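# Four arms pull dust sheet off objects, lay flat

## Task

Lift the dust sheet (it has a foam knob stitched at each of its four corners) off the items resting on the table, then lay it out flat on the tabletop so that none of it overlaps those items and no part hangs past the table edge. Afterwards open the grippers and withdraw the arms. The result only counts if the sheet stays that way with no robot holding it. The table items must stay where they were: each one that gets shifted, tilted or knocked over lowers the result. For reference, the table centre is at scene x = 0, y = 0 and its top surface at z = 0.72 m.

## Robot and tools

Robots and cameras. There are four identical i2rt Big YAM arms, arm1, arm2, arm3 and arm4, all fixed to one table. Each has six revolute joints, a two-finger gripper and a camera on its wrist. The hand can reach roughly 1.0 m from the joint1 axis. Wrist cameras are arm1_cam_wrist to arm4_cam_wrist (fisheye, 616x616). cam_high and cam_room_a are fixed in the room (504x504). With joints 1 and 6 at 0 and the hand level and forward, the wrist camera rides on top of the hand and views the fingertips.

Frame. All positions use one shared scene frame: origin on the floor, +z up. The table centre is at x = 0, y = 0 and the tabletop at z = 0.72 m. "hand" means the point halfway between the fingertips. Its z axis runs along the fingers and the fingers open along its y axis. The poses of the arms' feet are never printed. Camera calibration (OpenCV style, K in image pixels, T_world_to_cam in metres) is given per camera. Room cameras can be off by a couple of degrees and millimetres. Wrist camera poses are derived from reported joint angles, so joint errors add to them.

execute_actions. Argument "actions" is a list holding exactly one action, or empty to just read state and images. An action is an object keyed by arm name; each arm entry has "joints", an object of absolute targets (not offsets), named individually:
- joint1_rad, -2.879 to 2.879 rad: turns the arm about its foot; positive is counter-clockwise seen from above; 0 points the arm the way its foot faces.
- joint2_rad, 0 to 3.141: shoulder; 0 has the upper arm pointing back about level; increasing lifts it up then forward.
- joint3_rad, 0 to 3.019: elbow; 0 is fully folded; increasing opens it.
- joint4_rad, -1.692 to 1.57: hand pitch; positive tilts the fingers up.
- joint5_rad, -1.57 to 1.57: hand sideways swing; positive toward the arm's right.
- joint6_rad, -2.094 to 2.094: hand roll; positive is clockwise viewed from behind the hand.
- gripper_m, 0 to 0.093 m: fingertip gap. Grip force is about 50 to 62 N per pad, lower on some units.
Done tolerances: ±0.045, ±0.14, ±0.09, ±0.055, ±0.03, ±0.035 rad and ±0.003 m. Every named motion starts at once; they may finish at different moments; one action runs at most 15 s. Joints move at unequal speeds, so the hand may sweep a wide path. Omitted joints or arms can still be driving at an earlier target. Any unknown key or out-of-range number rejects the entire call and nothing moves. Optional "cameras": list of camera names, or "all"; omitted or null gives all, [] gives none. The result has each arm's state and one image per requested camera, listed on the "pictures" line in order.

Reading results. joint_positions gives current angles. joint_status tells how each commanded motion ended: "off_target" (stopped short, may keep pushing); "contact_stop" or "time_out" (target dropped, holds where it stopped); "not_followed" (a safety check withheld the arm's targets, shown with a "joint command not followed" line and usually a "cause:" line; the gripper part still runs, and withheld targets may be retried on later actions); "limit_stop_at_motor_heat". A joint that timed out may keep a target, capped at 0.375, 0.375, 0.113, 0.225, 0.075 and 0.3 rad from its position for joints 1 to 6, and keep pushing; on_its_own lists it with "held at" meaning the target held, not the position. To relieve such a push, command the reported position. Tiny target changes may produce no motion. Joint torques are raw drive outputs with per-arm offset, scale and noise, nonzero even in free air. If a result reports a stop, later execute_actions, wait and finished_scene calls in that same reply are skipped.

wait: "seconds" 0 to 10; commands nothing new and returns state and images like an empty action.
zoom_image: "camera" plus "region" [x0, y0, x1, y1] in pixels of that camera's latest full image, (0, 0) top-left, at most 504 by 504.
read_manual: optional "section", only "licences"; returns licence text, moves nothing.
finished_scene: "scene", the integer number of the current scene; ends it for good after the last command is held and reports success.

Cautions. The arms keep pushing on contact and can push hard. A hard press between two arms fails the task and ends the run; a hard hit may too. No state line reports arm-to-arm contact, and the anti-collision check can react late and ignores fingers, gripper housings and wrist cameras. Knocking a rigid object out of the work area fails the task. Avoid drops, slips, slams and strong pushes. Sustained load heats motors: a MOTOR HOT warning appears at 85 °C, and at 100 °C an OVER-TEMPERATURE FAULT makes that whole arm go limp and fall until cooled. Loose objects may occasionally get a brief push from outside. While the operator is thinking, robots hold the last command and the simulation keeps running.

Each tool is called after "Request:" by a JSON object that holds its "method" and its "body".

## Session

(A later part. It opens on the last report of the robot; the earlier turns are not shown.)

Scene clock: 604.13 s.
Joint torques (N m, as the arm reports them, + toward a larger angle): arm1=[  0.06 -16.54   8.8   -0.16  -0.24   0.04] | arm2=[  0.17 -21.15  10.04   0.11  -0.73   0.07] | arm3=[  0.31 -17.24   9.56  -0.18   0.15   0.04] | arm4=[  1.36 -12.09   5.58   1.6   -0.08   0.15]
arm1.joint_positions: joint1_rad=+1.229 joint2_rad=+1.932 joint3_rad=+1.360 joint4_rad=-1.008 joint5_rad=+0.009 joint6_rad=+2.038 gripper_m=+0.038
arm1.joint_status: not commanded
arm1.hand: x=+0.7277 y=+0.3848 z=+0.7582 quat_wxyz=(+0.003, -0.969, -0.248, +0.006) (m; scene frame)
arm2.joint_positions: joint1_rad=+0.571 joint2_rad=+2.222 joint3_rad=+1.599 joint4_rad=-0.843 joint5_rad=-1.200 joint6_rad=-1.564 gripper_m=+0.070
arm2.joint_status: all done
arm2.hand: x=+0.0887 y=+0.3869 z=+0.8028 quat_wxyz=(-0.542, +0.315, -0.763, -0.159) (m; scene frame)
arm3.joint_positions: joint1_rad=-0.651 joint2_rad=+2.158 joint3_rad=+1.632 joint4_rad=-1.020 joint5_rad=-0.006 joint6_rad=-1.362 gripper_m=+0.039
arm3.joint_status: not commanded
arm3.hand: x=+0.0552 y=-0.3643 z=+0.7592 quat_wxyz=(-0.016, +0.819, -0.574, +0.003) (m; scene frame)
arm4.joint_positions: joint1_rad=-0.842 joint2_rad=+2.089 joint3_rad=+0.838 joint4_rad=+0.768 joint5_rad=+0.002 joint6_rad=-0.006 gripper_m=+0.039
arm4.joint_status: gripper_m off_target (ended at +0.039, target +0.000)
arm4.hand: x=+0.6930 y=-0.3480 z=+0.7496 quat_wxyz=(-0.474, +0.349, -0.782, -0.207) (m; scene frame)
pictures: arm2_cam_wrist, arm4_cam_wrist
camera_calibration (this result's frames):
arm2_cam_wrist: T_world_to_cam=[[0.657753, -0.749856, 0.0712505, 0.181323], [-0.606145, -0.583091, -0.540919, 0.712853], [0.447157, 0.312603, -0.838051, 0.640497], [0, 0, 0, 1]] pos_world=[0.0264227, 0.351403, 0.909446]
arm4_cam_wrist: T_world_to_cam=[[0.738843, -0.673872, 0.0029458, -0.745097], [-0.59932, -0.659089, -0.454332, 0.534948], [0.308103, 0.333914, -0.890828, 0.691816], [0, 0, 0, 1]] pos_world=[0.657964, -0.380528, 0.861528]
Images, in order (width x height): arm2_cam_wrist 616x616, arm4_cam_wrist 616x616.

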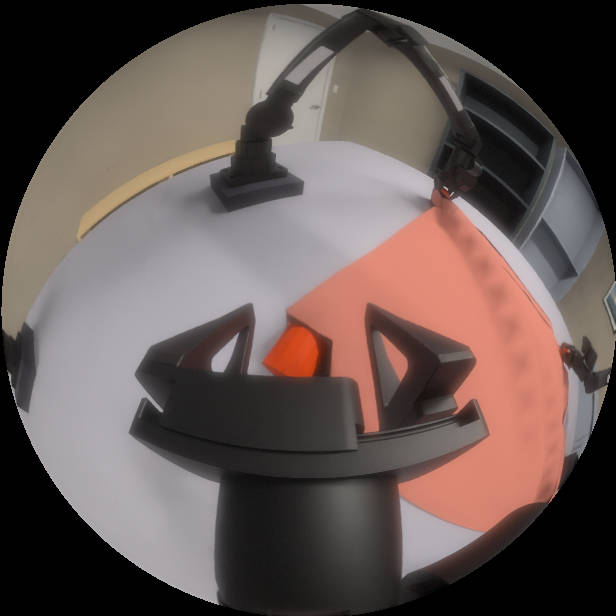

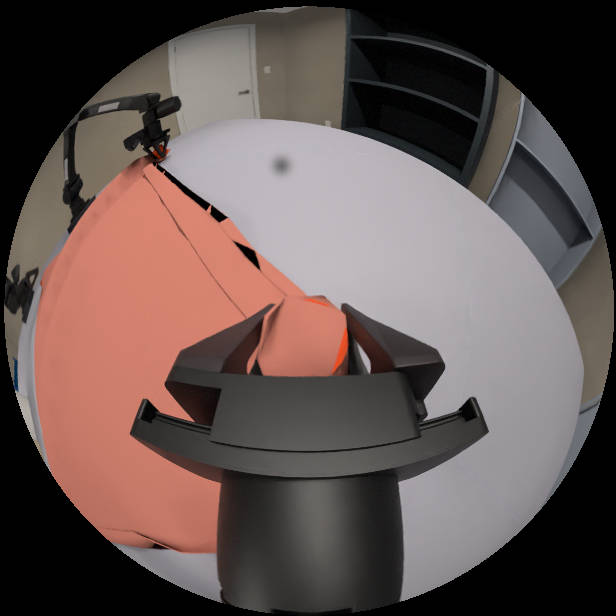

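Request:
{"method": "execute_actions", "body": {"actions": [{"arm2":{"joints":{"joint1_rad":0.54,"joint2_rad":2.30}},"arm4":{"joints":{"joint2_rad":1.9,"joint4_rad":0.85}}}], "cameras": ["arm2_cam_wrist"]}}

Request:
{"method": "execute_actions", "body": {"actions": [{"arm2":{"joints":{"gripper_m":0}},"arm4":{"joints":{"joint1_rad":-0.9,"joint6_rad":2.07}}}], "cameras": ["arm2_cam_wrist","arm4_cam_wrist","cam_high"]}}

Scene clock: 615.67 s.
Joint torques (N m, as the arm reports them, + toward a larger angle): arm1=[ -0.74 -15.62   8.89   0.02  -0.18   0.13] | arm2=[  0.21 -21.56   8.83   0.06  -0.74   0.05] | arm3=[  0.33 -17.11   9.41  -0.17   0.02   0.04] | arm4=[  1.34 -12.61   7.13   3.15   0.14   0.11]
arm1.joint_positions: joint1_rad=+1.229 joint2_rad=+1.932 joint3_rad=+1.360 joint4_rad=-1.008 joint5_rad=+0.009 joint6_rad=+2.038 gripper_m=+0.038
arm1.joint_status: not commanded
arm1.hand: x=+0.7277 y=+0.3848 z=+0.7582 quat_wxyz=(+0.003, -0.969, -0.248, +0.006) (m; scene frame)
arm2.joint_positions: joint1_rad=+0.541 joint2_rad=+2.315 joint3_rad=+1.607 joint4_rad=-0.843 joint5_rad=-1.200 joint6_rad=-1.564 gripper_m=+0.070
arm2.joint_status: all done
arm2.hand: x=+0.0716 y=+0.3778 z=+0.7488 quat_wxyz=(-0.533, +0.281, -0.777, -0.185) (m; scene frame)
arm3.joint_positions: joint1_rad=-0.651 joint2_rad=+2.158 joint3_rad=+1.632 joint4_rad=-1.020 joint5_rad=-0.003 joint6_rad=-1.362 gripper_m=+0.039
arm3.joint_status: not commanded
arm3.hand: x=+0.0555 y=-0.3647 z=+0.7592 quat_wxyz=(-0.016, +0.819, -0.574, +0.005) (m; scene frame)
arm4.joint_positions: joint1_rad=-0.842 joint2_rad=+1.892 joint3_rad=+0.838 joint4_rad=+0.828 joint5_rad=-0.004 joint6_rad=-0.002 gripper_m=+0.039
arm4.joint_status: all done
arm4.hand: x=+0.7107 y=-0.3261 z=+0.8815 quat_wxyz=(-0.569, +0.319, -0.714, -0.253) (m; scene frame)
pictures: arm2_cam_wrist
camera_calibration (this result's frames):
arm2_cam_wrist: T_world_to_cam=[[0.63629, -0.771314, -0.014467, 0.263439], [-0.653039, -0.528547, -0.542382, 0.65177], [0.410701, 0.35456, -0.840007, 0.593914], [0, 0, 0, 1]] pos_world=[0.0140869, 0.337107, 0.856212]
Images, in order (width x height): arm2_cam_wrist 616x616.

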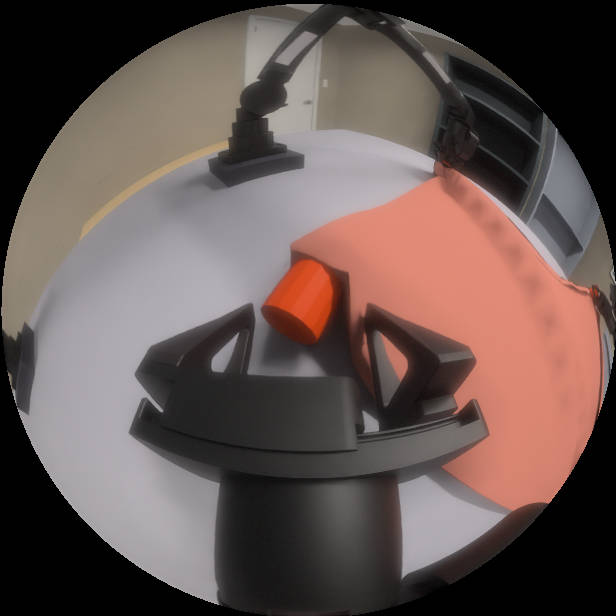

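Scene clock: 618.03 s.
Joint torques (N m, as the arm reports them, + toward a larger angle): arm1=[ -0.69 -16.49   8.9    0.17  -0.18   0.11] | arm2=[  0.73 -22.13   8.95  -0.07  -0.76   0.08] | arm3=[  0.44 -17.15   9.43  -0.31  -0.01   0.04] | arm4=[  0.68 -12.44   7.08   3.11   0.19   0.07]
arm1.joint_positions: joint1_rad=+1.229 joint2_rad=+1.932 joint3_rad=+1.360 joint4_rad=-1.008 joint5_rad=+0.008 joint6_rad=+2.038 gripper_m=+0.038
arm1.joint_status: not commanded
arm1.hand: x=+0.7278 y=+0.3849 z=+0.7582 quat_wxyz=(+0.003, -0.969, -0.248, +0.006) (m; scene frame)
arm2.joint_positions: joint1_rad=+0.541 joint2_rad=+2.315 joint3_rad=+1.607 joint4_rad=-0.843 joint5_rad=-1.200 joint6_rad=-1.564 gripper_m=+0.001
arm2.joint_status: all done
arm2.hand: x=+0.0716 y=+0.3778 z=+0.7488 quat_wxyz=(-0.533, +0.281, -0.777, -0.185) (m; scene frame)
arm3.joint_positions: joint1_rad=-0.655 joint2_rad=+2.158 joint3_rad=+1.632 joint4_rad=-1.017 joint5_rad=-0.002 joint6_rad=-1.362 gripper_m=+0.039
arm3.joint_status: not commanded
arm3.hand: x=+0.0574 y=-0.3663 z=+0.7592 quat_wxyz=(-0.017, +0.818, -0.576, +0.006) (m; scene frame)
arm4.joint_positions: joint1_rad=-0.888 joint2_rad=+1.892 joint3_rad=+0.838 joint4_rad=+0.828 joint5_rad=-0.005 joint6_rad=+2.065 gripper_m=+0.039
arm4.joint_status: all done
arm4.hand: x=+0.7320 y=-0.3463 z=+0.8815 quat_wxyz=(-0.087, -0.465, -0.630, -0.616) (m; scene frame)
pictures: arm2_cam_wrist, arm4_cam_wrist, cam_high
camera_calibration (this result's frames):
arm2_cam_wrist: T_world_to_cam=[[0.63629, -0.771314, -0.014467, 0.263439], [-0.653039, -0.528547, -0.542382, 0.65177], [0.410701, 0.35456, -0.840007, 0.593914], [0, 0, 0, 1]] pos_world=[0.0140869, 0.337107, 0.856212]
arm4_cam_wrist: T_world_to_cam=[[-0.48202, 0.193942, -0.854426, 1.17683], [-0.843006, 0.163066, 0.512591, 0.230047], [0.23874, 0.967366, 0.0848933, 0.206772], [0, 0, 0, 1]] pos_world=[0.711821, -0.465773, 0.870038]
Images, in order (width x height): arm2_cam_wrist 616x616, arm4_cam_wrist 616x616, cam_high 504x504.

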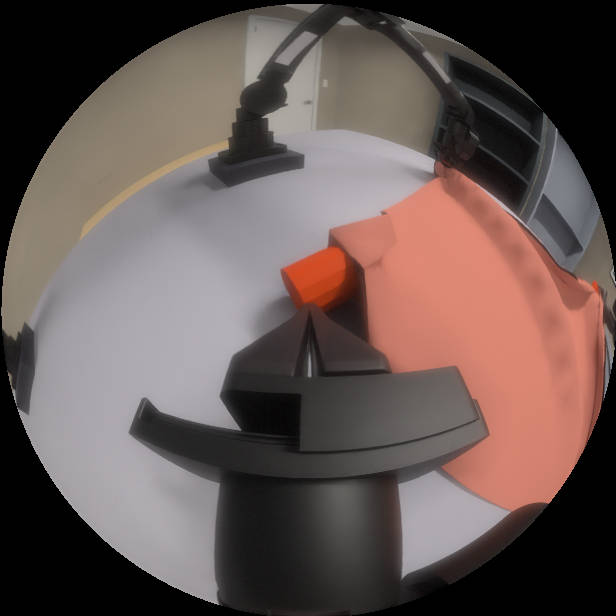

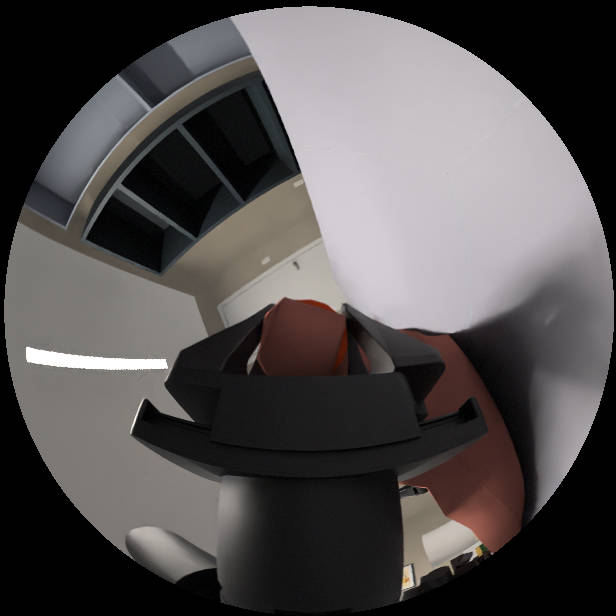

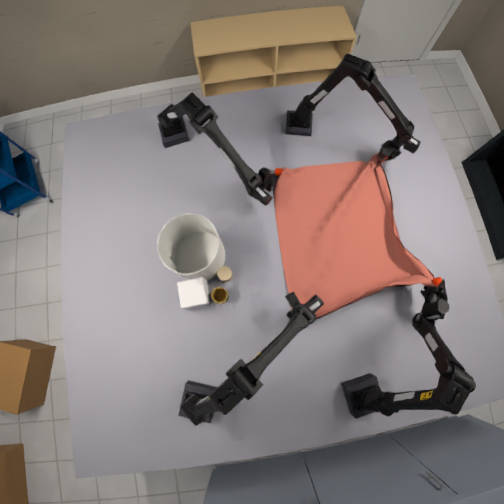

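Request:
{"method": "execute_actions", "body": {"actions": [{"arm2":{"joints":{"joint1_rad":0.45,"joint2_rad":2.0,"gripper_m":0.093}},"arm4":{"joints":{"joint1_rad":-0.93,"joint2_rad":2.03,"joint4_rad":0.74}}}], "cameras": []}}

Request:
{"method": "execute_actions", "body": {"actions": [{"arm2":{"joints":{"joint1_rad":0.832,"joint2_rad":1.85,"joint3_rad":0.95,"joint4_rad":0.5,"joint5_rad":0,"joint6_rad":0}},"arm4":{"joints":{"gripper_m":0.07}}}], "cameras": ["arm2_cam_wrist","arm4_cam_wrist"]}}

Scene clock: 659.97 s.
Joint torques (N m, as the arm reports them, + toward a larger angle): arm1=[  0.1  -16.24   8.67  -0.09  -0.19   0.13] | arm2=[  1.01 -20.84   9.16   0.46  -0.65   0.1 ] | arm3=[  0.63 -17.28   9.53  -0.32   0.05   0.05] | arm4=[  1.58 -13.73   6.03   1.88   0.12   0.04]
arm1.joint_positions: joint1_rad=+1.229 joint2_rad=+1.932 joint3_rad=+1.360 joint4_rad=-1.008 joint5_rad=+0.008 joint6_rad=+2.038 gripper_m=+0.038
arm1.joint_status: not commanded
arm1.hand: x=+0.7278 y=+0.3849 z=+0.7582 quat_wxyz=(+0.003, -0.969, -0.248, +0.006) (m; scene frame)
arm2.joint_positions: joint1_rad=+0.446 joint2_rad=+2.011 joint3_rad=+1.625 joint4_rad=-0.843 joint5_rad=-1.200 joint6_rad=-1.564 gripper_m=+0.093
arm2.joint_status: all done
arm2.hand: x=+0.0470 y=+0.3117 z=+0.9424 quat_wxyz=(-0.572, +0.327, -0.751, -0.031) (m; scene frame)
arm3.joint_positions: joint1_rad=-0.655 joint2_rad=+2.158 joint3_rad=+1.632 joint4_rad=-1.017 joint5_rad=-0.003 joint6_rad=-1.362 gripper_m=+0.039
arm3.joint_status: not commanded
arm3.hand: x=+0.0573 y=-0.3660 z=+0.7592 quat_wxyz=(-0.017, +0.818, -0.576, +0.005) (m; scene frame)
arm4.joint_positions: joint1_rad=-0.929 joint2_rad=+2.029 joint3_rad=+0.838 joint4_rad=+0.750 joint5_rad=-0.003 joint6_rad=+2.068 gripper_m=+0.039
arm4.joint_status: all done
arm4.hand: x=+0.7356 y=-0.3789 z=+0.7809 quat_wxyz=(-0.086, -0.517, -0.668, -0.528) (m; scene frame)
pictures: none
No camera images: the call's "cameras" was empty. Leave "cameras" out to get every camera's image.

Scene clock: 662.13 s.
Joint torques (N m, as the arm reports them, + toward a larger angle): arm1=[ -0.08 -16.06   9.08   0.06  -0.23   0.12] | arm2=[  1.29 -16.67   7.73   1.91   0.06   0.28] | arm3=[  0.54 -17.12   9.55  -0.33   0.06   0.05] | arm4=[  1.68 -13.88   5.95   1.77   0.09   0.05]
arm1.joint_positions: joint1_rad=+1.229 joint2_rad=+1.932 joint3_rad=+1.360 joint4_rad=-1.008 joint5_rad=+0.008 joint6_rad=+2.038 gripper_m=+0.038
arm1.joint_status: not commanded
arm1.hand: x=+0.7278 y=+0.3849 z=+0.7582 quat_wxyz=(+0.003, -0.969, -0.248, +0.006) (m; scene frame)
arm2.joint_positions: joint1_rad=+0.823 joint2_rad=+1.863 joint3_rad=+0.933 joint4_rad=+0.479 joint5_rad=-0.002 joint6_rad=-0.016 gripper_m=+0.093
arm2.joint_status: all done
arm2.hand: x=+0.0865 y=+0.3914 z=+0.8305 quat_wxyz=(-0.506, -0.243, -0.812, +0.161) (m; scene frame)
arm3.joint_positions: joint1_rad=-0.655 joint2_rad=+2.158 joint3_rad=+1.632 joint4_rad=-1.017 joint5_rad=-0.004 joint6_rad=-1.362 gripper_m=+0.039
arm3.joint_status: not commanded
arm3.hand: x=+0.0573 y=-0.3660 z=+0.7592 quat_wxyz=(-0.018, +0.818, -0.576, +0.005) (m; scene frame)
arm4.joint_positions: joint1_rad=-0.929 joint2_rad=+2.029 joint3_rad=+0.838 joint4_rad=+0.750 joint5_rad=-0.002 joint6_rad=+2.068 gripper_m=+0.070
arm4.joint_status: all done
arm4.hand: x=+0.7357 y=-0.3790 z=+0.7809 quat_wxyz=(-0.086, -0.517, -0.668, -0.528) (m; scene frame)
pictures: arm2_cam_wrist, arm4_cam_wrist
camera_calibration (this result's frames):
arm2_cam_wrist: T_world_to_cam=[[-0.555747, -0.831264, -0.0120088, 0.390139], [-0.728994, 0.494216, -0.473622, 0.26225], [0.39964, -0.25446, -0.880647, 0.924712], [0, 0, 0, 1]] pos_world=[0.038446, 0.430002, 0.943237]
arm4_cam_wrist: T_world_to_cam=[[-0.603993, 0.0966167, -0.791112, 1.10238], [-0.745748, 0.281667, 0.603758, 0.192314], [0.281163, 0.954636, -0.0980731, 0.352853], [0, 0, 0, 1]] pos_world=[0.710036, -0.497523, 0.790597]
Images, in order (width x height): arm2_cam_wrist 616x616, arm4_cam_wrist 616x616.

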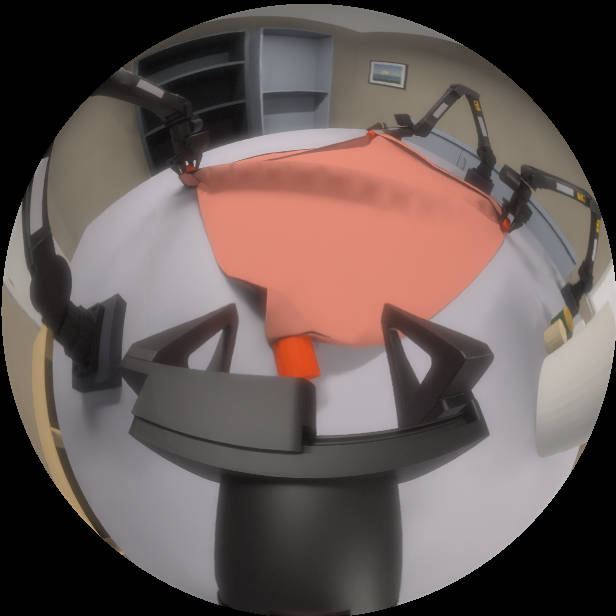

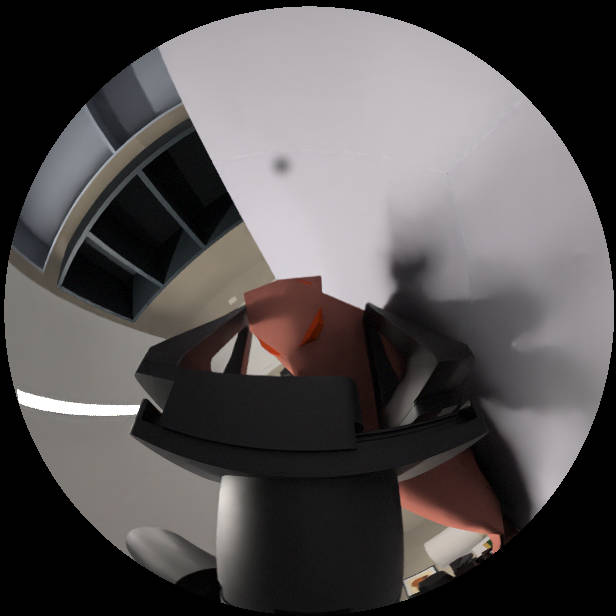

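Request:
{"method": "execute_actions", "body": {"actions": [{"arm2":{"joints":{"joint1_rad":0.85,"joint2_rad":2.06,"joint4_rad":0.70}},"arm4":{"joints":{"joint1_rad":-1.15}}}], "cameras": ["arm2_cam_wrist","arm4_cam_wrist"]}}

Scene clock: 668.67 s.
Joint torques (N m, as the arm reports them, + toward a larger angle): arm1=[ -0.03 -16.22   9.22  -0.02  -0.26   0.15] | arm2=[  0.99 -18.12   6.16   1.85   0.1    0.32] | arm3=[  0.58 -17.12   9.52  -0.32   0.06   0.05] | arm4=[  1.61 -13.64   5.92   1.81   0.     0.04]
arm1.joint_positions: joint1_rad=+1.229 joint2_rad=+1.932 joint3_rad=+1.360 joint4_rad=-1.008 joint5_rad=+0.008 joint6_rad=+2.038 gripper_m=+0.038
arm1.joint_status: not commanded
arm1.hand: x=+0.7278 y=+0.3849 z=+0.7582 quat_wxyz=(+0.003, -0.969, -0.248, +0.006) (m; scene frame)
arm2.joint_positions: joint1_rad=+0.846 joint2_rad=+2.077 joint3_rad=+0.933 joint4_rad=+0.681 joint5_rad=-0.001 joint6_rad=-0.016 gripper_m=+0.093
arm2.joint_status: all done
arm2.hand: x=+0.0923 y=+0.4052 z=+0.7416 quat_wxyz=(-0.502, -0.235, -0.818, +0.154) (m; scene frame)
arm3.joint_positions: joint1_rad=-0.655 joint2_rad=+2.158 joint3_rad=+1.632 joint4_rad=-1.017 joint5_rad=-0.004 joint6_rad=-1.362 gripper_m=+0.039
arm3.joint_status: not commanded
arm3.hand: x=+0.0573 y=-0.3660 z=+0.7592 quat_wxyz=(-0.018, +0.818, -0.576, +0.005) (m; scene frame)
arm4.joint_positions: joint1_rad=-1.151 joint2_rad=+2.029 joint3_rad=+0.838 joint4_rad=+0.750 joint5_rad=+0.001 joint6_rad=+2.068 gripper_m=+0.070
arm4.joint_status: all done
arm4.hand: x=+0.8169 y=-0.4888 z=+0.7809 quat_wxyz=(-0.145, -0.589, -0.606, -0.515) (m; scene frame)
pictures: arm2_cam_wrist, arm4_cam_wrist
camera_calibration (this result's frames):
arm2_cam_wrist: T_world_to_cam=[[-0.537118, -0.843419, -0.0121871, 0.407139], [-0.744818, 0.481008, -0.462469, 0.216075], [0.395917, -0.239323, -0.886552, 0.84616], [0, 0, 0, 1]] pos_world=[0.0446095, 0.441961, 0.855055]
arm4_cam_wrist: T_world_to_cam=[[-0.566701, 0.227852, -0.791791, 1.19627], [-0.664636, 0.441531, 0.602752, 0.296503], [0.486939, 0.867833, -0.0987774, 0.224928], [0, 0, 0, 1]] pos_world=[0.765469, -0.598689, 0.790699]
Images, in order (width x height): arm2_cam_wrist 616x616, arm4_cam_wrist 616x616.

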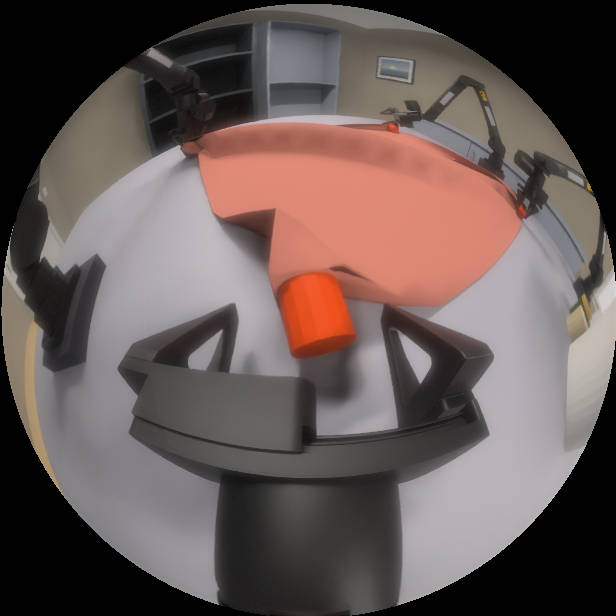

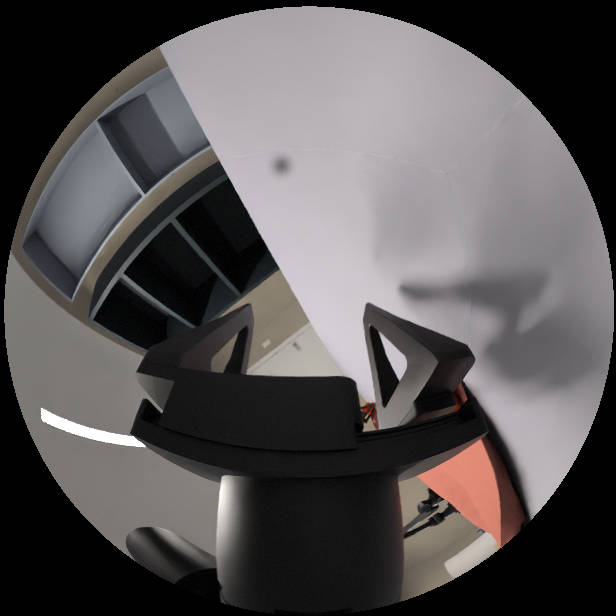

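Request:
{"method": "execute_actions", "body": {"actions": [{"arm2":{"joints":{"joint3_rad":1.0,"joint4_rad":0.61}},"arm4":{"joints":{"joint2_rad":1.75,"joint3_rad":1.3,"joint4_rad":-0.6,"joint6_rad":0,"gripper_m":0.093}}}], "cameras": []}}

Request:
{"method": "execute_actions", "body": {"actions": [{"arm2":{"joints":{"gripper_m":0}},"arm4":{"joints":{"joint1_rad":-0.93}}}], "cameras": ["arm2_cam_wrist","arm4_cam_wrist"]}}

Scene clock: 679.37 s.
Joint torques (N m, as the arm reports them, + toward a larger angle): arm1=[  0.2  -15.89   9.17   0.13  -0.19   0.11] | arm2=[  0.96 -17.88   7.56   0.75   0.07   0.25] | arm3=[  0.63 -17.31   9.52  -0.32   0.07   0.05] | arm4=[  1.7  -13.51   8.83   1.03  -0.03   0.05]
arm1.joint_positions: joint1_rad=+1.229 joint2_rad=+1.932 joint3_rad=+1.360 joint4_rad=-1.008 joint5_rad=+0.008 joint6_rad=+2.038 gripper_m=+0.038
arm1.joint_status: not commanded
arm1.hand: x=+0.7278 y=+0.3849 z=+0.7582 quat_wxyz=(+0.003, -0.969, -0.248, +0.006) (m; scene frame)
arm2.joint_positions: joint1_rad=+0.846 joint2_rad=+2.077 joint3_rad=+0.970 joint4_rad=+0.617 joint5_rad=-0.001 joint6_rad=-0.016 gripper_m=+0.093
arm2.joint_status: all done
arm2.hand: x=+0.1005 y=+0.3998 z=+0.7419 quat_wxyz=(-0.491, -0.237, -0.824, +0.150) (m; scene frame)
arm3.joint_positions: joint1_rad=-0.655 joint2_rad=+2.158 joint3_rad=+1.632 joint4_rad=-1.017 joint5_rad=-0.004 joint6_rad=-1.362 gripper_m=+0.039
arm3.joint_status: not commanded
arm3.hand: x=+0.0573 y=-0.3660 z=+0.7592 quat_wxyz=(-0.018, +0.818, -0.576, +0.005) (m; scene frame)
arm4.joint_positions: joint1_rad=-1.151 joint2_rad=+1.737 joint3_rad=+1.294 joint4_rad=-0.584 joint5_rad=+0.001 joint6_rad=+0.008 gripper_m=+0.093
arm4.joint_status: all done
arm4.hand: x=+0.8253 y=-0.4840 z=+0.9196 quat_wxyz=(-0.259, +0.246, -0.931, -0.070) (m; scene frame)
pictures: none
No camera images: the call's "cameras" was empty. Leave "cameras" out to get every camera's image.

Scene clock: 680.60 s.
Joint torques (N m, as the arm reports them, + toward a larger angle): arm1=[ -0.24 -15.59   8.7    0.09  -0.21   0.12] | arm2=[  0.37 -18.26   7.52   0.82   0.05   0.26] | arm3=[  0.58 -17.35   9.53  -0.34   0.05   0.04] | arm4=[  1.92 -13.33   8.83   1.     0.06   0.03]
arm1.joint_positions: joint1_rad=+1.229 joint2_rad=+1.932 joint3_rad=+1.360 joint4_rad=-1.008 joint5_rad=+0.008 joint6_rad=+2.038 gripper_m=+0.038
arm1.joint_status: not commanded
arm1.hand: x=+0.7278 y=+0.3849 z=+0.7582 quat_wxyz=(+0.003, -0.969, -0.248, +0.006) (m; scene frame)
arm2.joint_positions: joint1_rad=+0.846 joint2_rad=+2.077 joint3_rad=+0.970 joint4_rad=+0.617 joint5_rad=-0.001 joint6_rad=-0.015 gripper_m=+0.039
arm2.joint_status: gripper_m off_target (ended at +0.039, target +0.000)
arm2.hand: x=+0.1005 y=+0.3998 z=+0.7419 quat_wxyz=(-0.492, -0.237, -0.824, +0.150) (m; scene frame)
arm3.joint_positions: joint1_rad=-0.655 joint2_rad=+2.158 joint3_rad=+1.632 joint4_rad=-1.017 joint5_rad=-0.004 joint6_rad=-1.362 gripper_m=+0.039
arm3.joint_status: not commanded
arm3.hand: x=+0.0573 y=-0.3660 z=+0.7592 quat_wxyz=(-0.018, +0.818, -0.576, +0.005) (m; scene frame)
arm4.joint_positions: joint1_rad=-0.933 joint2_rad=+1.737 joint3_rad=+1.294 joint4_rad=-0.584 joint5_rad=-0.001 joint6_rad=+0.006 gripper_m=+0.093
arm4.joint_status: all done
arm4.hand: x=+0.7445 y=-0.3742 z=+0.9196 quat_wxyz=(-0.250, +0.348, -0.898, -0.099) (m; scene frame)
pictures: arm2_cam_wrist, arm4_cam_wrist
camera_calibration (this result's frames):
arm2_cam_wrist: T_world_to_cam=[[-0.53772, -0.843021, -0.0131349, 0.407644], [-0.754403, 0.488034, -0.438975, 0.205623], [0.376476, -0.226137, -0.898403, 0.847401], [0, 0, 0, 1]] pos_world=[0.0552948, 0.43493, 0.856925]
arm4_cam_wrist: T_world_to_cam=[[0.669833, -0.742494, -0.00512647, -0.768178], [-0.740374, -0.668413, 0.0712069, 0.243993], [-0.0562973, -0.0439013, -0.997448, 1.06412], [0, 0, 0, 1]] pos_world=[0.755104, -0.360563, 1.04009]
Images, in order (width x height): arm2_cam_wrist 616x616, arm4_cam_wrist 616x616.

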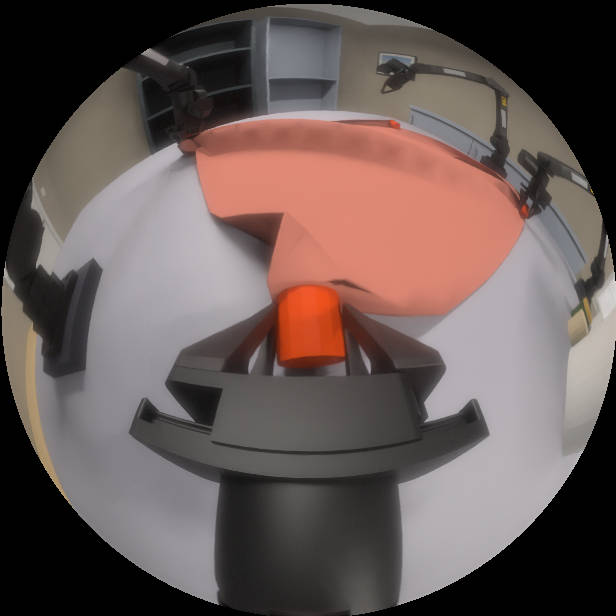

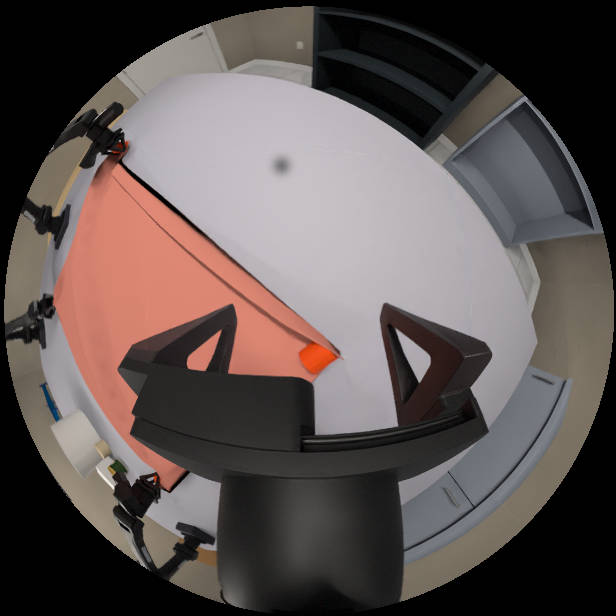

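Request:
{"method": "execute_actions", "body": {"actions": [{"arm2":{"joints":{"joint2_rad":1.85,"joint3_rad":1.1,"joint4_rad":0.2}},"arm4":{"joints":{"joint1_rad":-0.6475,"joint2_rad":2.0,"joint3_rad":1.28,"joint4_rad":-0.8,"joint5_rad":1.2,"joint6_rad":1.57}}}], "cameras": ["arm4_cam_wrist"]}}

Request:
{"method": "execute_actions", "body": {"actions": [{"arm2":{"joints":{"joint2_rad":1.86,"joint3_rad":1.39,"joint4_rad":-0.59}},"arm4":{"joints":{"joint2_rad":2.215,"joint4_rad":-0.63}}}], "cameras": ["arm4_cam_wrist"]}}

Request:
{"method": "execute_actions", "body": {"actions": [{"arm2":{"joints":{"joint2_rad":2.26,"joint3_rad":2.03,"joint4_rad":-1.513}}}], "cameras": ["arm2_cam_wrist","cam_high"]}}

Scene clock: 710.30 s.
Joint torques (N m, as the arm reports them, + toward a larger angle): arm1=[ -0.19 -16.83   9.06   0.1   -0.2    0.13] | arm2=[  0.85 -17.19   8.96   1.1    0.05   0.24] | arm3=[  0.63 -17.22   9.51  -0.28   0.05   0.05] | arm4=[  2.05 -17.52   6.75   0.38   0.69   0.16]
arm1.joint_positions: joint1_rad=+1.229 joint2_rad=+1.932 joint3_rad=+1.360 joint4_rad=-1.008 joint5_rad=+0.008 joint6_rad=+2.038 gripper_m=+0.038
arm1.joint_status: not commanded
arm1.hand: x=+0.7278 y=+0.3849 z=+0.7582 quat_wxyz=(+0.003, -0.969, -0.248, +0.006) (m; scene frame)
arm2.joint_positions: joint1_rad=+0.846 joint2_rad=+1.858 joint3_rad=+1.079 joint4_rad=+0.203 joint5_rad=-0.001 joint6_rad=-0.015 gripper_m=+0.039
arm2.joint_status: all done
arm2.hand: x=+0.1172 y=+0.3890 z=+0.8424 quat_wxyz=(-0.456, -0.244, -0.845, +0.139) (m; scene frame)
arm3.joint_positions: joint1_rad=-0.655 joint2_rad=+2.158 joint3_rad=+1.632 joint4_rad=-1.017 joint5_rad=-0.004 joint6_rad=-1.362 gripper_m=+0.039
arm3.joint_status: not commanded
arm3.hand: x=+0.0573 y=-0.3660 z=+0.7592 quat_wxyz=(-0.018, +0.818, -0.576, +0.005) (m; scene frame)
arm4.joint_positions: joint1_rad=-0.654 joint2_rad=+2.017 joint3_rad=+1.270 joint4_rad=-0.789 joint5_rad=+1.198 joint6_rad=+1.561 gripper_m=+0.093
arm4.joint_status: all done
arm4.hand: x=+0.6993 y=-0.4266 z=+0.8473 quat_wxyz=(-0.546, -0.229, -0.794, +0.141) (m; scene frame)
pictures: arm4_cam_wrist
camera_calibration (this result's frames):
arm4_cam_wrist: T_world_to_cam=[[-0.521131, -0.852953, -0.0298888, 0.0295119], [-0.704222, 0.449517, -0.549551, 1.15829], [0.482176, -0.26534, -0.834926, 0.378419], [0, 0, 0, 1]] pos_world=[0.648611, -0.395092, 0.953375]
Images, in order (width x height): arm4_cam_wrist 616x616.

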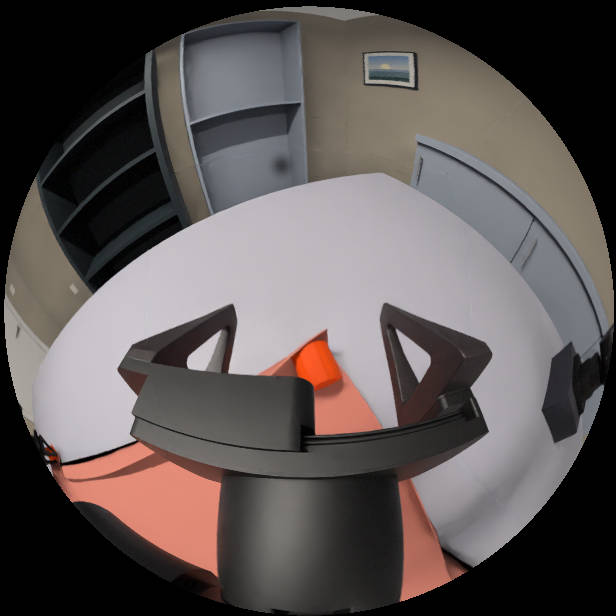

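Scene clock: 711.70 s.
Joint torques (N m, as the arm reports them, + toward a larger angle): arm1=[ -0.14 -15.78   9.08  -0.14  -0.17   0.07] | arm2=[  1.06 -17.35  10.43   0.28   0.     0.27] | arm3=[  0.54 -17.26   9.52  -0.32   0.07   0.05] | arm4=[  1.89 -16.27   5.46   1.16   0.41   0.1 ]
arm1.joint_positions: joint1_rad=+1.229 joint2_rad=+1.932 joint3_rad=+1.360 joint4_rad=-1.008 joint5_rad=+0.008 joint6_rad=+2.038 gripper_m=+0.038
arm1.joint_status: not commanded
arm1.hand: x=+0.7278 y=+0.3849 z=+0.7582 quat_wxyz=(+0.003, -0.969, -0.248, +0.006) (m; scene frame)
arm2.joint_positions: joint1_rad=+0.846 joint2_rad=+1.862 joint3_rad=+1.359 joint4_rad=-0.581 joint5_rad=+0.000 joint6_rad=-0.015 gripper_m=+0.039
arm2.joint_status: all done
arm2.hand: x=+0.0944 y=+0.4038 z=+0.8425 quat_wxyz=(-0.229, -0.270, -0.933, +0.071) (m; scene frame)
arm3.joint_positions: joint1_rad=-0.655 joint2_rad=+2.158 joint3_rad=+1.632 joint4_rad=-1.017 joint5_rad=-0.004 joint6_rad=-1.362 gripper_m=+0.039
arm3.joint_status: not commanded
arm3.hand: x=+0.0573 y=-0.3660 z=+0.7592 quat_wxyz=(-0.018, +0.818, -0.576, +0.005) (m; scene frame)
arm4.joint_positions: joint1_rad=-0.654 joint2_rad=+2.220 joint3_rad=+1.270 joint4_rad=-0.643 joint5_rad=+1.206 joint6_rad=+1.569 gripper_m=+0.093
arm4.joint_status: all done
arm4.hand: x=+0.6959 y=-0.4332 z=+0.7461 quat_wxyz=(-0.543, -0.216, -0.795, +0.163) (m; scene frame)
pictures: arm4_cam_wrist
camera_calibration (this result's frames):
arm4_cam_wrist: T_world_to_cam=[[-0.523495, -0.851807, 0.0194065, -0.0155453], [-0.713315, 0.425698, -0.556743, 1.1046], [0.465976, -0.305295, -0.830458, 0.284458], [0, 0, 0, 1]] pos_world=[0.647241, -0.396625, 0.851512]
Images, in order (width x height): arm4_cam_wrist 616x616.

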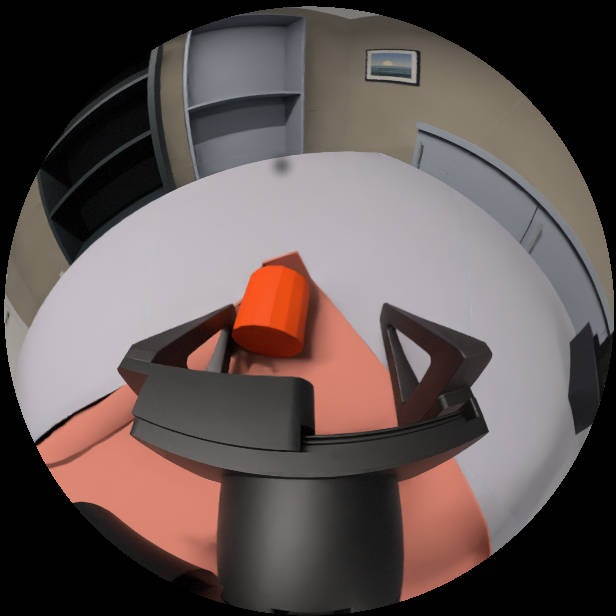

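Scene clock: 713.17 s.
Joint torques (N m, as the arm reports them, + toward a larger angle): arm1=[  0.17 -16.63   9.1   -0.05  -0.18   0.11] | arm2=[  0.71 -22.42  10.9   -1.15  -0.11   0.24] | arm3=[  0.47 -17.29   9.55  -0.3    0.14   0.05] | arm4=[  2.04 -16.8    5.4    1.14   0.38   0.1 ]
arm1.joint_positions: joint1_rad=+1.229 joint2_rad=+1.932 joint3_rad=+1.360 joint4_rad=-1.008 joint5_rad=+0.008 joint6_rad=+2.038 gripper_m=+0.038
arm1.joint_status: not commanded
arm1.hand: x=+0.7278 y=+0.3849 z=+0.7582 quat_wxyz=(+0.003, -0.969, -0.248, +0.006) (m; scene frame)
arm2.joint_positions: joint1_rad=+0.846 joint2_rad=+2.270 joint3_rad=+1.990 joint4_rad=-1.498 joint5_rad=+0.002 joint6_rad=-0.015 gripper_m=+0.039
arm2.joint_status: all done
arm2.hand: x=+0.0845 y=+0.4096 z=+0.8009 quat_wxyz=(+0.101, -0.276, -0.955, -0.029) (m; scene frame)
arm3.joint_positions: joint1_rad=-0.655 joint2_rad=+2.158 joint3_rad=+1.632 joint4_rad=-1.017 joint5_rad=-0.006 joint6_rad=-1.362 gripper_m=+0.039
arm3.joint_status: not commanded
arm3.hand: x=+0.0571 y=-0.3657 z=+0.7592 quat_wxyz=(-0.018, +0.818, -0.576, +0.004) (m; scene frame)
arm4.joint_positions: joint1_rad=-0.654 joint2_rad=+2.220 joint3_rad=+1.270 joint4_rad=-0.643 joint5_rad=+1.206 joint6_rad=+1.569 gripper_m=+0.093
arm4.joint_status: not commanded
arm4.hand: x=+0.6959 y=-0.4332 z=+0.7461 quat_wxyz=(-0.543, -0.216, -0.795, +0.163) (m; scene frame)
pictures: arm2_cam_wrist, cam_high
camera_calibration (this result's frames):
arm2_cam_wrist: T_world_to_cam=[[-0.555089, -0.831749, -0.00834537, 0.401047], [-0.561961, 0.367604, 0.740991, -0.697361], [-0.61325, 0.416006, -0.671463, 0.547512], [0, 0, 0, 1]] pos_world=[0.16649, 0.362155, 0.887719]
Images, in order (width x height): arm2_cam_wrist 616x616, cam_high 504x504.

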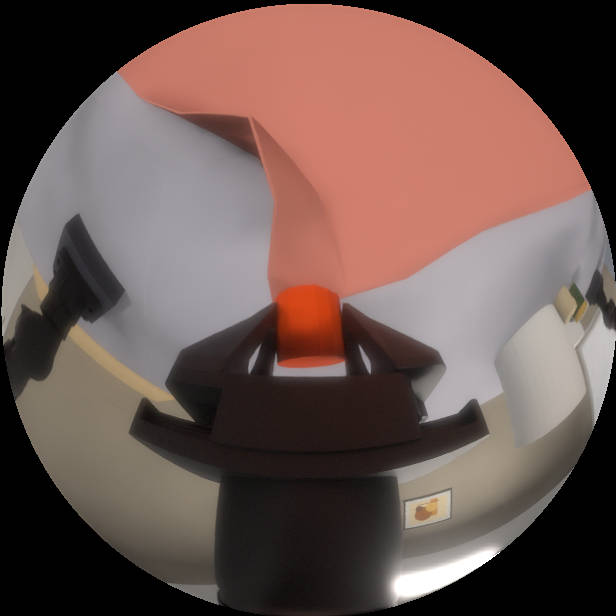

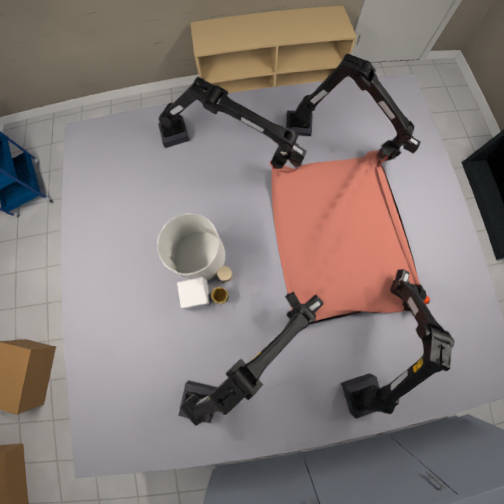

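Request:
{"method": "execute_actions", "body": {"actions": [{"arm2":{"joints":{"joint1_rad":0.79,"joint3_rad":1.88,"joint4_rad":-1.39,"joint6_rad":-0.6}},"arm4":{"joints":{"joint1_rad":-0.685}}}], "cameras": []}}

Request:
{"method": "execute_actions", "body": {"actions": [{"arm4":{"joints":{"gripper_m":0}}}], "cameras": ["arm2_cam_wrist","arm4_cam_wrist"]}}

Scene clock: 725.30 s.
Joint torques (N m, as the arm reports them, + toward a larger angle): arm1=[ -0.35 -16.48   8.87   0.07  -0.19   0.15] | arm2=[  0.59 -22.27   8.29  -0.52  -0.06  -0.07] | arm3=[  0.57 -17.13   9.51  -0.32   0.11   0.05] | arm4=[  1.07 -16.83   5.42   1.16   0.41   0.09]
arm1.joint_positions: joint1_rad=+1.229 joint2_rad=+1.932 joint3_rad=+1.360 joint4_rad=-1.008 joint5_rad=+0.008 joint6_rad=+2.038 gripper_m=+0.038
arm1.joint_status: not commanded
arm1.hand: x=+0.7278 y=+0.3849 z=+0.7582 quat_wxyz=(+0.003, -0.969, -0.248, +0.006) (m; scene frame)
arm2.joint_positions: joint1_rad=+0.787 joint2_rad=+2.269 joint3_rad=+1.870 joint4_rad=-1.398 joint5_rad=+0.000 joint6_rad=-0.584 gripper_m=+0.039
arm2.joint_status: all done
arm2.hand: x=+0.0471 y=+0.3907 z=+0.7595 quat_wxyz=(+0.094, -0.026, -0.993, -0.064) (m; scene frame)
arm3.joint_positions: joint1_rad=-0.655 joint2_rad=+2.158 joint3_rad=+1.632 joint4_rad=-1.017 joint5_rad=-0.005 joint6_rad=-1.362 gripper_m=+0.039
arm3.joint_status: not commanded
arm3.hand: x=+0.0572 y=-0.3658 z=+0.7592 quat_wxyz=(-0.018, +0.818, -0.576, +0.004) (m; scene frame)
arm4.joint_positions: joint1_rad=-0.677 joint2_rad=+2.220 joint3_rad=+1.270 joint4_rad=-0.643 joint5_rad=+1.206 joint6_rad=+1.569 gripper_m=+0.093
arm4.joint_status: all done
arm4.hand: x=+0.7041 y=-0.4427 z=+0.7461 quat_wxyz=(-0.541, -0.225, -0.792, +0.169) (m; scene frame)
pictures: none
No camera images: the call's "cameras" was empty. Leave "cameras" out to get every camera's image.

Scene clock: 726.00 s.
Joint torques (N m, as the arm reports them, + toward a larger angle): arm1=[ -0.25 -15.91   9.11  -0.08  -0.24   0.14] | arm2=[  0.47 -22.61   8.07  -0.34  -0.07  -0.07] | arm3=[  0.45 -17.34   9.52  -0.32   0.12   0.05] | arm4=[  1.2  -16.96   5.42   0.94   0.38   0.07]
arm1.joint_positions: joint1_rad=+1.229 joint2_rad=+1.932 joint3_rad=+1.360 joint4_rad=-1.004 joint5_rad=+0.010 joint6_rad=+2.038 gripper_m=+0.038
arm1.joint_status: not commanded
arm1.hand: x=+0.7284 y=+0.3842 z=+0.7582 quat_wxyz=(+0.002, -0.969, -0.248, +0.005) (m; scene frame)
arm2.joint_positions: joint1_rad=+0.787 joint2_rad=+2.269 joint3_rad=+1.870 joint4_rad=-1.398 joint5_rad=+0.000 joint6_rad=-0.585 gripper_m=+0.039
arm2.joint_status: not commanded
arm2.hand: x=+0.0471 y=+0.3907 z=+0.7595 quat_wxyz=(+0.094, -0.026, -0.993, -0.064) (m; scene frame)
arm3.joint_positions: joint1_rad=-0.655 joint2_rad=+2.158 joint3_rad=+1.632 joint4_rad=-1.017 joint5_rad=-0.005 joint6_rad=-1.362 gripper_m=+0.039
arm3.joint_status: not commanded
arm3.hand: x=+0.0572 y=-0.3658 z=+0.7592 quat_wxyz=(-0.018, +0.818, -0.576, +0.004) (m; scene frame)
arm4.joint_positions: joint1_rad=-0.677 joint2_rad=+2.220 joint3_rad=+1.270 joint4_rad=-0.637 joint5_rad=+1.207 joint6_rad=+1.570 gripper_m=+0.039
arm4.joint_status: gripper_m off_target (ended at +0.039, target +0.000)
arm4.hand: x=+0.7045 y=-0.4421 z=+0.7462 quat_wxyz=(-0.542, -0.227, -0.792, +0.166) (m; scene frame)
pictures: arm2_cam_wrist, arm4_cam_wrist
camera_calibration (this result's frames):
arm2_cam_wrist: T_world_to_cam=[[-0.0893963, -0.98717, -0.132301, 0.497162], [-0.688024, -0.0348388, 0.724851, -0.505276], [-0.72016, 0.155825, -0.676083, 0.614818], [0, 0, 0, 1]] pos_world=[0.13957, 0.377376, 0.847692]
arm4_cam_wrist: T_world_to_cam=[[-0.543368, -0.839399, 0.0126427, 0.00592486], [-0.700924, 0.445338, -0.557118, 1.1148], [0.462014, -0.311582, -0.830337, 0.277684], [0, 0, 0, 1]] pos_world=[0.656315, -0.404968, 0.851572]
Images, in order (width x height): arm2_cam_wrist 616x616, arm4_cam_wrist 616x616.

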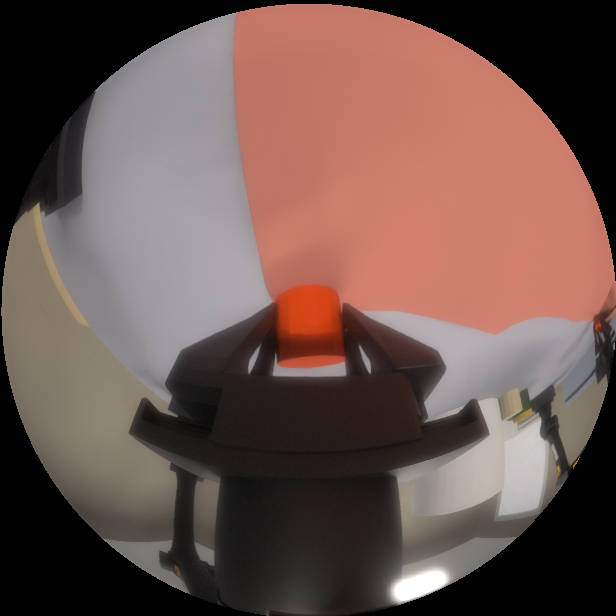

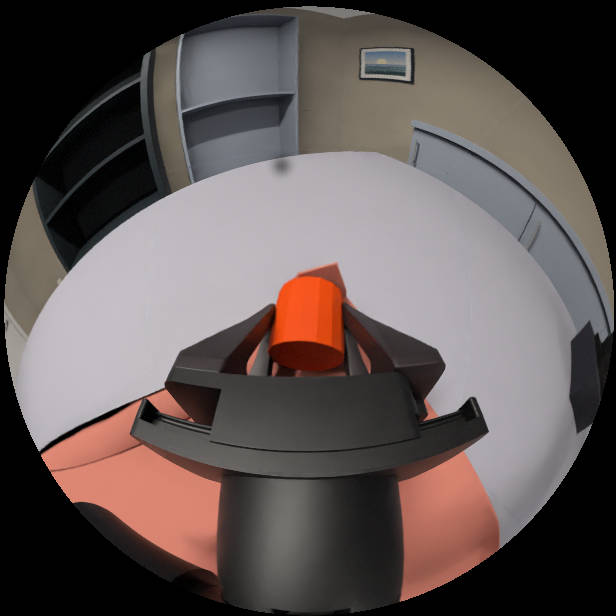

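Request:
{"method": "execute_actions", "body": {"actions": [{"arm4":{"joints":{"joint1_rad":-0.75,"joint2_rad":1.98,"joint3_rad":1.42,"joint4_rad":-0.95,"joint5_rad":0.8}},"arm3":{"joints":{"joint1_rad":-0.69}}}], "cameras": []}}

Request:
{"method": "execute_actions", "body": {"actions": [{"arm4":{"joints":{"joint1_rad":-1.035,"joint2_rad":2.07,"joint3_rad":1.6,"joint4_rad":-1.054,"joint5_rad":-0.3,"joint6_rad":1.35}}}], "cameras": []}}

Request:
{"method": "execute_actions", "body": {"actions": [{"arm4":{"joints":{"joint2_rad":2.16,"joint4_rad":-0.97}}}], "cameras": ["arm4_cam_wrist","arm1_cam_wrist","cam_high"]}}

Scene clock: 740.30 s.
Joint torques (N m, as the arm reports them, + toward a larger angle): arm1=[ -0.33 -16.11   9.16  -0.14  -0.25   0.12] | arm2=[  1.11 -22.28   8.31  -0.35  -0.1   -0.05] | arm3=[  0.16 -17.42   9.48  -0.31   0.11   0.05] | arm4=[  1.57 -14.92   9.13   0.2    0.57   0.08]
arm1.joint_positions: joint1_rad=+1.229 joint2_rad=+1.932 joint3_rad=+1.360 joint4_rad=-1.004 joint5_rad=+0.010 joint6_rad=+2.038 gripper_m=+0.038
arm1.joint_status: not commanded
arm1.hand: x=+0.7284 y=+0.3842 z=+0.7582 quat_wxyz=(+0.002, -0.969, -0.248, +0.005) (m; scene frame)
arm2.joint_positions: joint1_rad=+0.787 joint2_rad=+2.269 joint3_rad=+1.870 joint4_rad=-1.398 joint5_rad=+0.000 joint6_rad=-0.585 gripper_m=+0.039
arm2.joint_status: not commanded
arm2.hand: x=+0.0471 y=+0.3907 z=+0.7595 quat_wxyz=(+0.094, -0.026, -0.993, -0.064) (m; scene frame)
arm3.joint_positions: joint1_rad=-0.682 joint2_rad=+2.158 joint3_rad=+1.632 joint4_rad=-1.017 joint5_rad=-0.005 joint6_rad=-1.362 gripper_m=+0.039
arm3.joint_status: all done
arm3.hand: x=+0.0659 y=-0.3803 z=+0.7592 quat_wxyz=(-0.018, +0.810, -0.587, +0.005) (m; scene frame)
arm4.joint_positions: joint1_rad=-0.750 joint2_rad=+1.962 joint3_rad=+1.395 joint4_rad=-0.933 joint5_rad=+0.798 joint6_rad=+1.570 gripper_m=+0.039
arm4.joint_status: all done
arm4.hand: x=+0.7234 y=-0.4192 z=+0.8570 quat_wxyz=(-0.379, -0.304, -0.869, +0.092) (m; scene frame)
pictures: none
No camera images: the call's "cameras" was empty. Leave "cameras" out to get every camera's image.

Scene clock: 741.83 s.
Joint torques (N m, as the arm reports them, + toward a larger angle): arm1=[  0.05 -16.42   9.01  -0.23  -0.42   0.15] | arm2=[  1.04 -22.46   8.26  -0.29  -0.1   -0.05] | arm3=[  0.44 -17.04   9.49  -0.6    0.08   0.1 ] | arm4=[  1.5  -17.42  11.59   0.38  -0.18   0.01]
arm1.joint_positions: joint1_rad=+1.225 joint2_rad=+1.932 joint3_rad=+1.360 joint4_rad=-0.997 joint5_rad=+0.013 joint6_rad=+2.038 gripper_m=+0.038
arm1.joint_status: not commanded
arm1.hand: x=+0.7285 y=+0.3810 z=+0.7582 quat_wxyz=(-0.003, -0.969, -0.246, +0.004) (m; scene frame)
arm2.joint_positions: joint1_rad=+0.787 joint2_rad=+2.269 joint3_rad=+1.870 joint4_rad=-1.397 joint5_rad=+0.000 joint6_rad=-0.585 gripper_m=+0.039
arm2.joint_status: not commanded
arm2.hand: x=+0.0473 y=+0.3906 z=+0.7595 quat_wxyz=(+0.093, -0.026, -0.993, -0.064) (m; scene frame)
arm3.joint_positions: joint1_rad=-0.687 joint2_rad=+2.158 joint3_rad=+1.632 joint4_rad=-1.010 joint5_rad=-0.004 joint6_rad=-1.366 gripper_m=+0.039
arm3.joint_status: not commanded
arm3.hand: x=+0.0689 y=-0.3820 z=+0.7592 quat_wxyz=(-0.021, +0.810, -0.587, +0.006) (m; scene frame)
arm4.joint_positions: joint1_rad=-1.034 joint2_rad=+2.064 joint3_rad=+1.542 joint4_rad=-1.045 joint5_rad=-0.298 joint6_rad=+1.358 gripper_m=+0.039
arm4.joint_status: all done
arm4.hand: x=+0.7302 y=-0.4011 z=+0.8042 quat_wxyz=(+0.124, -0.346, -0.926, -0.082) (m; scene frame)
pictures: none
No camera images: the call's "cameras" was empty. Leave "cameras" out to get every camera's image.

Scene clock: 742.80 s.
Joint torques (N m, as the arm reports them, + toward a larger angle): arm1=[  0.13 -16.08   9.04  -0.4   -0.37   0.08] | arm2=[  0.26 -22.37   8.29  -0.35  -0.05  -0.04] | arm3=[  0.8  -16.81   9.53  -0.58   0.08   0.09] | arm4=[  1.45 -17.48  10.25   1.34  -0.13   0.04]
arm1.joint_positions: joint1_rad=+1.225 joint2_rad=+1.932 joint3_rad=+1.360 joint4_rad=-0.997 joint5_rad=+0.013 joint6_rad=+2.038 gripper_m=+0.038
arm1.joint_status: not commanded
arm1.hand: x=+0.7285 y=+0.3810 z=+0.7582 quat_wxyz=(-0.003, -0.969, -0.246, +0.004) (m; scene frame)
arm2.joint_positions: joint1_rad=+0.787 joint2_rad=+2.269 joint3_rad=+1.870 joint4_rad=-1.397 joint5_rad=+0.000 joint6_rad=-0.585 gripper_m=+0.039
arm2.joint_status: not commanded
arm2.hand: x=+0.0473 y=+0.3906 z=+0.7595 quat_wxyz=(+0.093, -0.026, -0.993, -0.064) (m; scene frame)
arm3.joint_positions: joint1_rad=-0.687 joint2_rad=+2.158 joint3_rad=+1.632 joint4_rad=-1.010 joint5_rad=-0.004 joint6_rad=-1.366 gripper_m=+0.039
arm3.joint_status: not commanded
arm3.hand: x=+0.0689 y=-0.3820 z=+0.7592 quat_wxyz=(-0.021, +0.810, -0.587, +0.006) (m; scene frame)
arm4.joint_positions: joint1_rad=-1.034 joint2_rad=+2.149 joint3_rad=+1.556 joint4_rad=-0.987 joint5_rad=-0.299 joint6_rad=+1.355 gripper_m=+0.039
arm4.joint_status: all done
arm4.hand: x=+0.7355 y=-0.3969 z=+0.7596 quat_wxyz=(+0.128, -0.346, -0.926, -0.076) (m; scene frame)
pictures: arm1_cam_wrist, arm4_cam_wrist, cam_high
camera_calibration (this result's frames):
arm1_cam_wrist: T_world_to_cam=[[-0.484704, 0.874587, -0.0126355, 0.0306379], [0.707498, 0.400514, 0.582267, -1.10251], [0.514304, 0.273287, -0.812899, 0.261901], [0, 0, 0, 1]] pos_world=[0.660177, 0.343201, 0.855241]
arm4_cam_wrist: T_world_to_cam=[[-0.663412, -0.746601, -0.0497089, 0.233005], [-0.484654, 0.378138, 0.788747, -0.0842012], [-0.570083, 0.547356, -0.612705, 1.22331], [0, 0, 0, 1]] pos_world=[0.811158, -0.463785, 0.827523]
Images, in order (width x height): arm1_cam_wrist 616x616, arm4_cam_wrist 616x616, cam_high 504x504.

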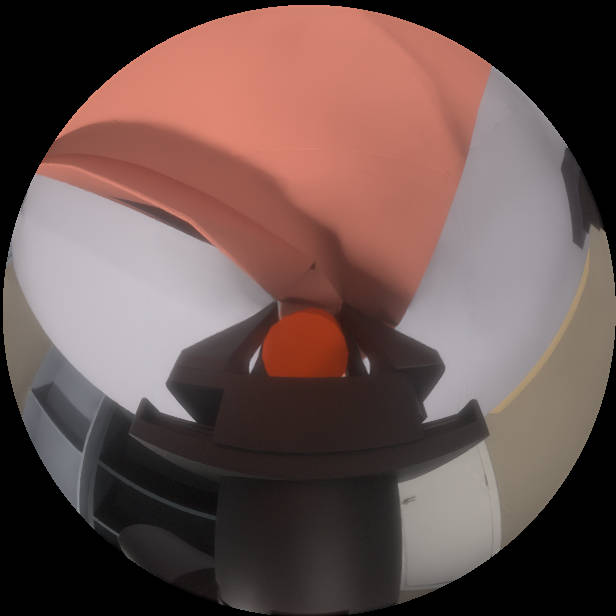

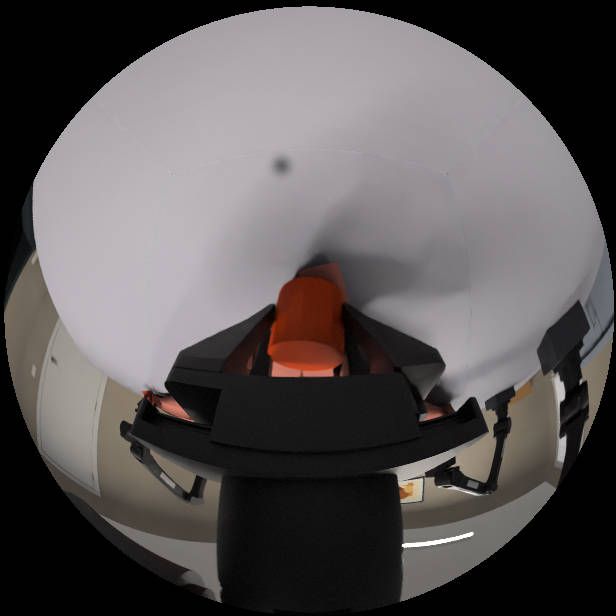

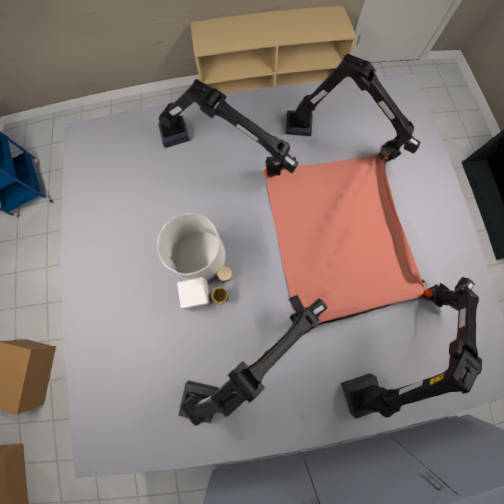

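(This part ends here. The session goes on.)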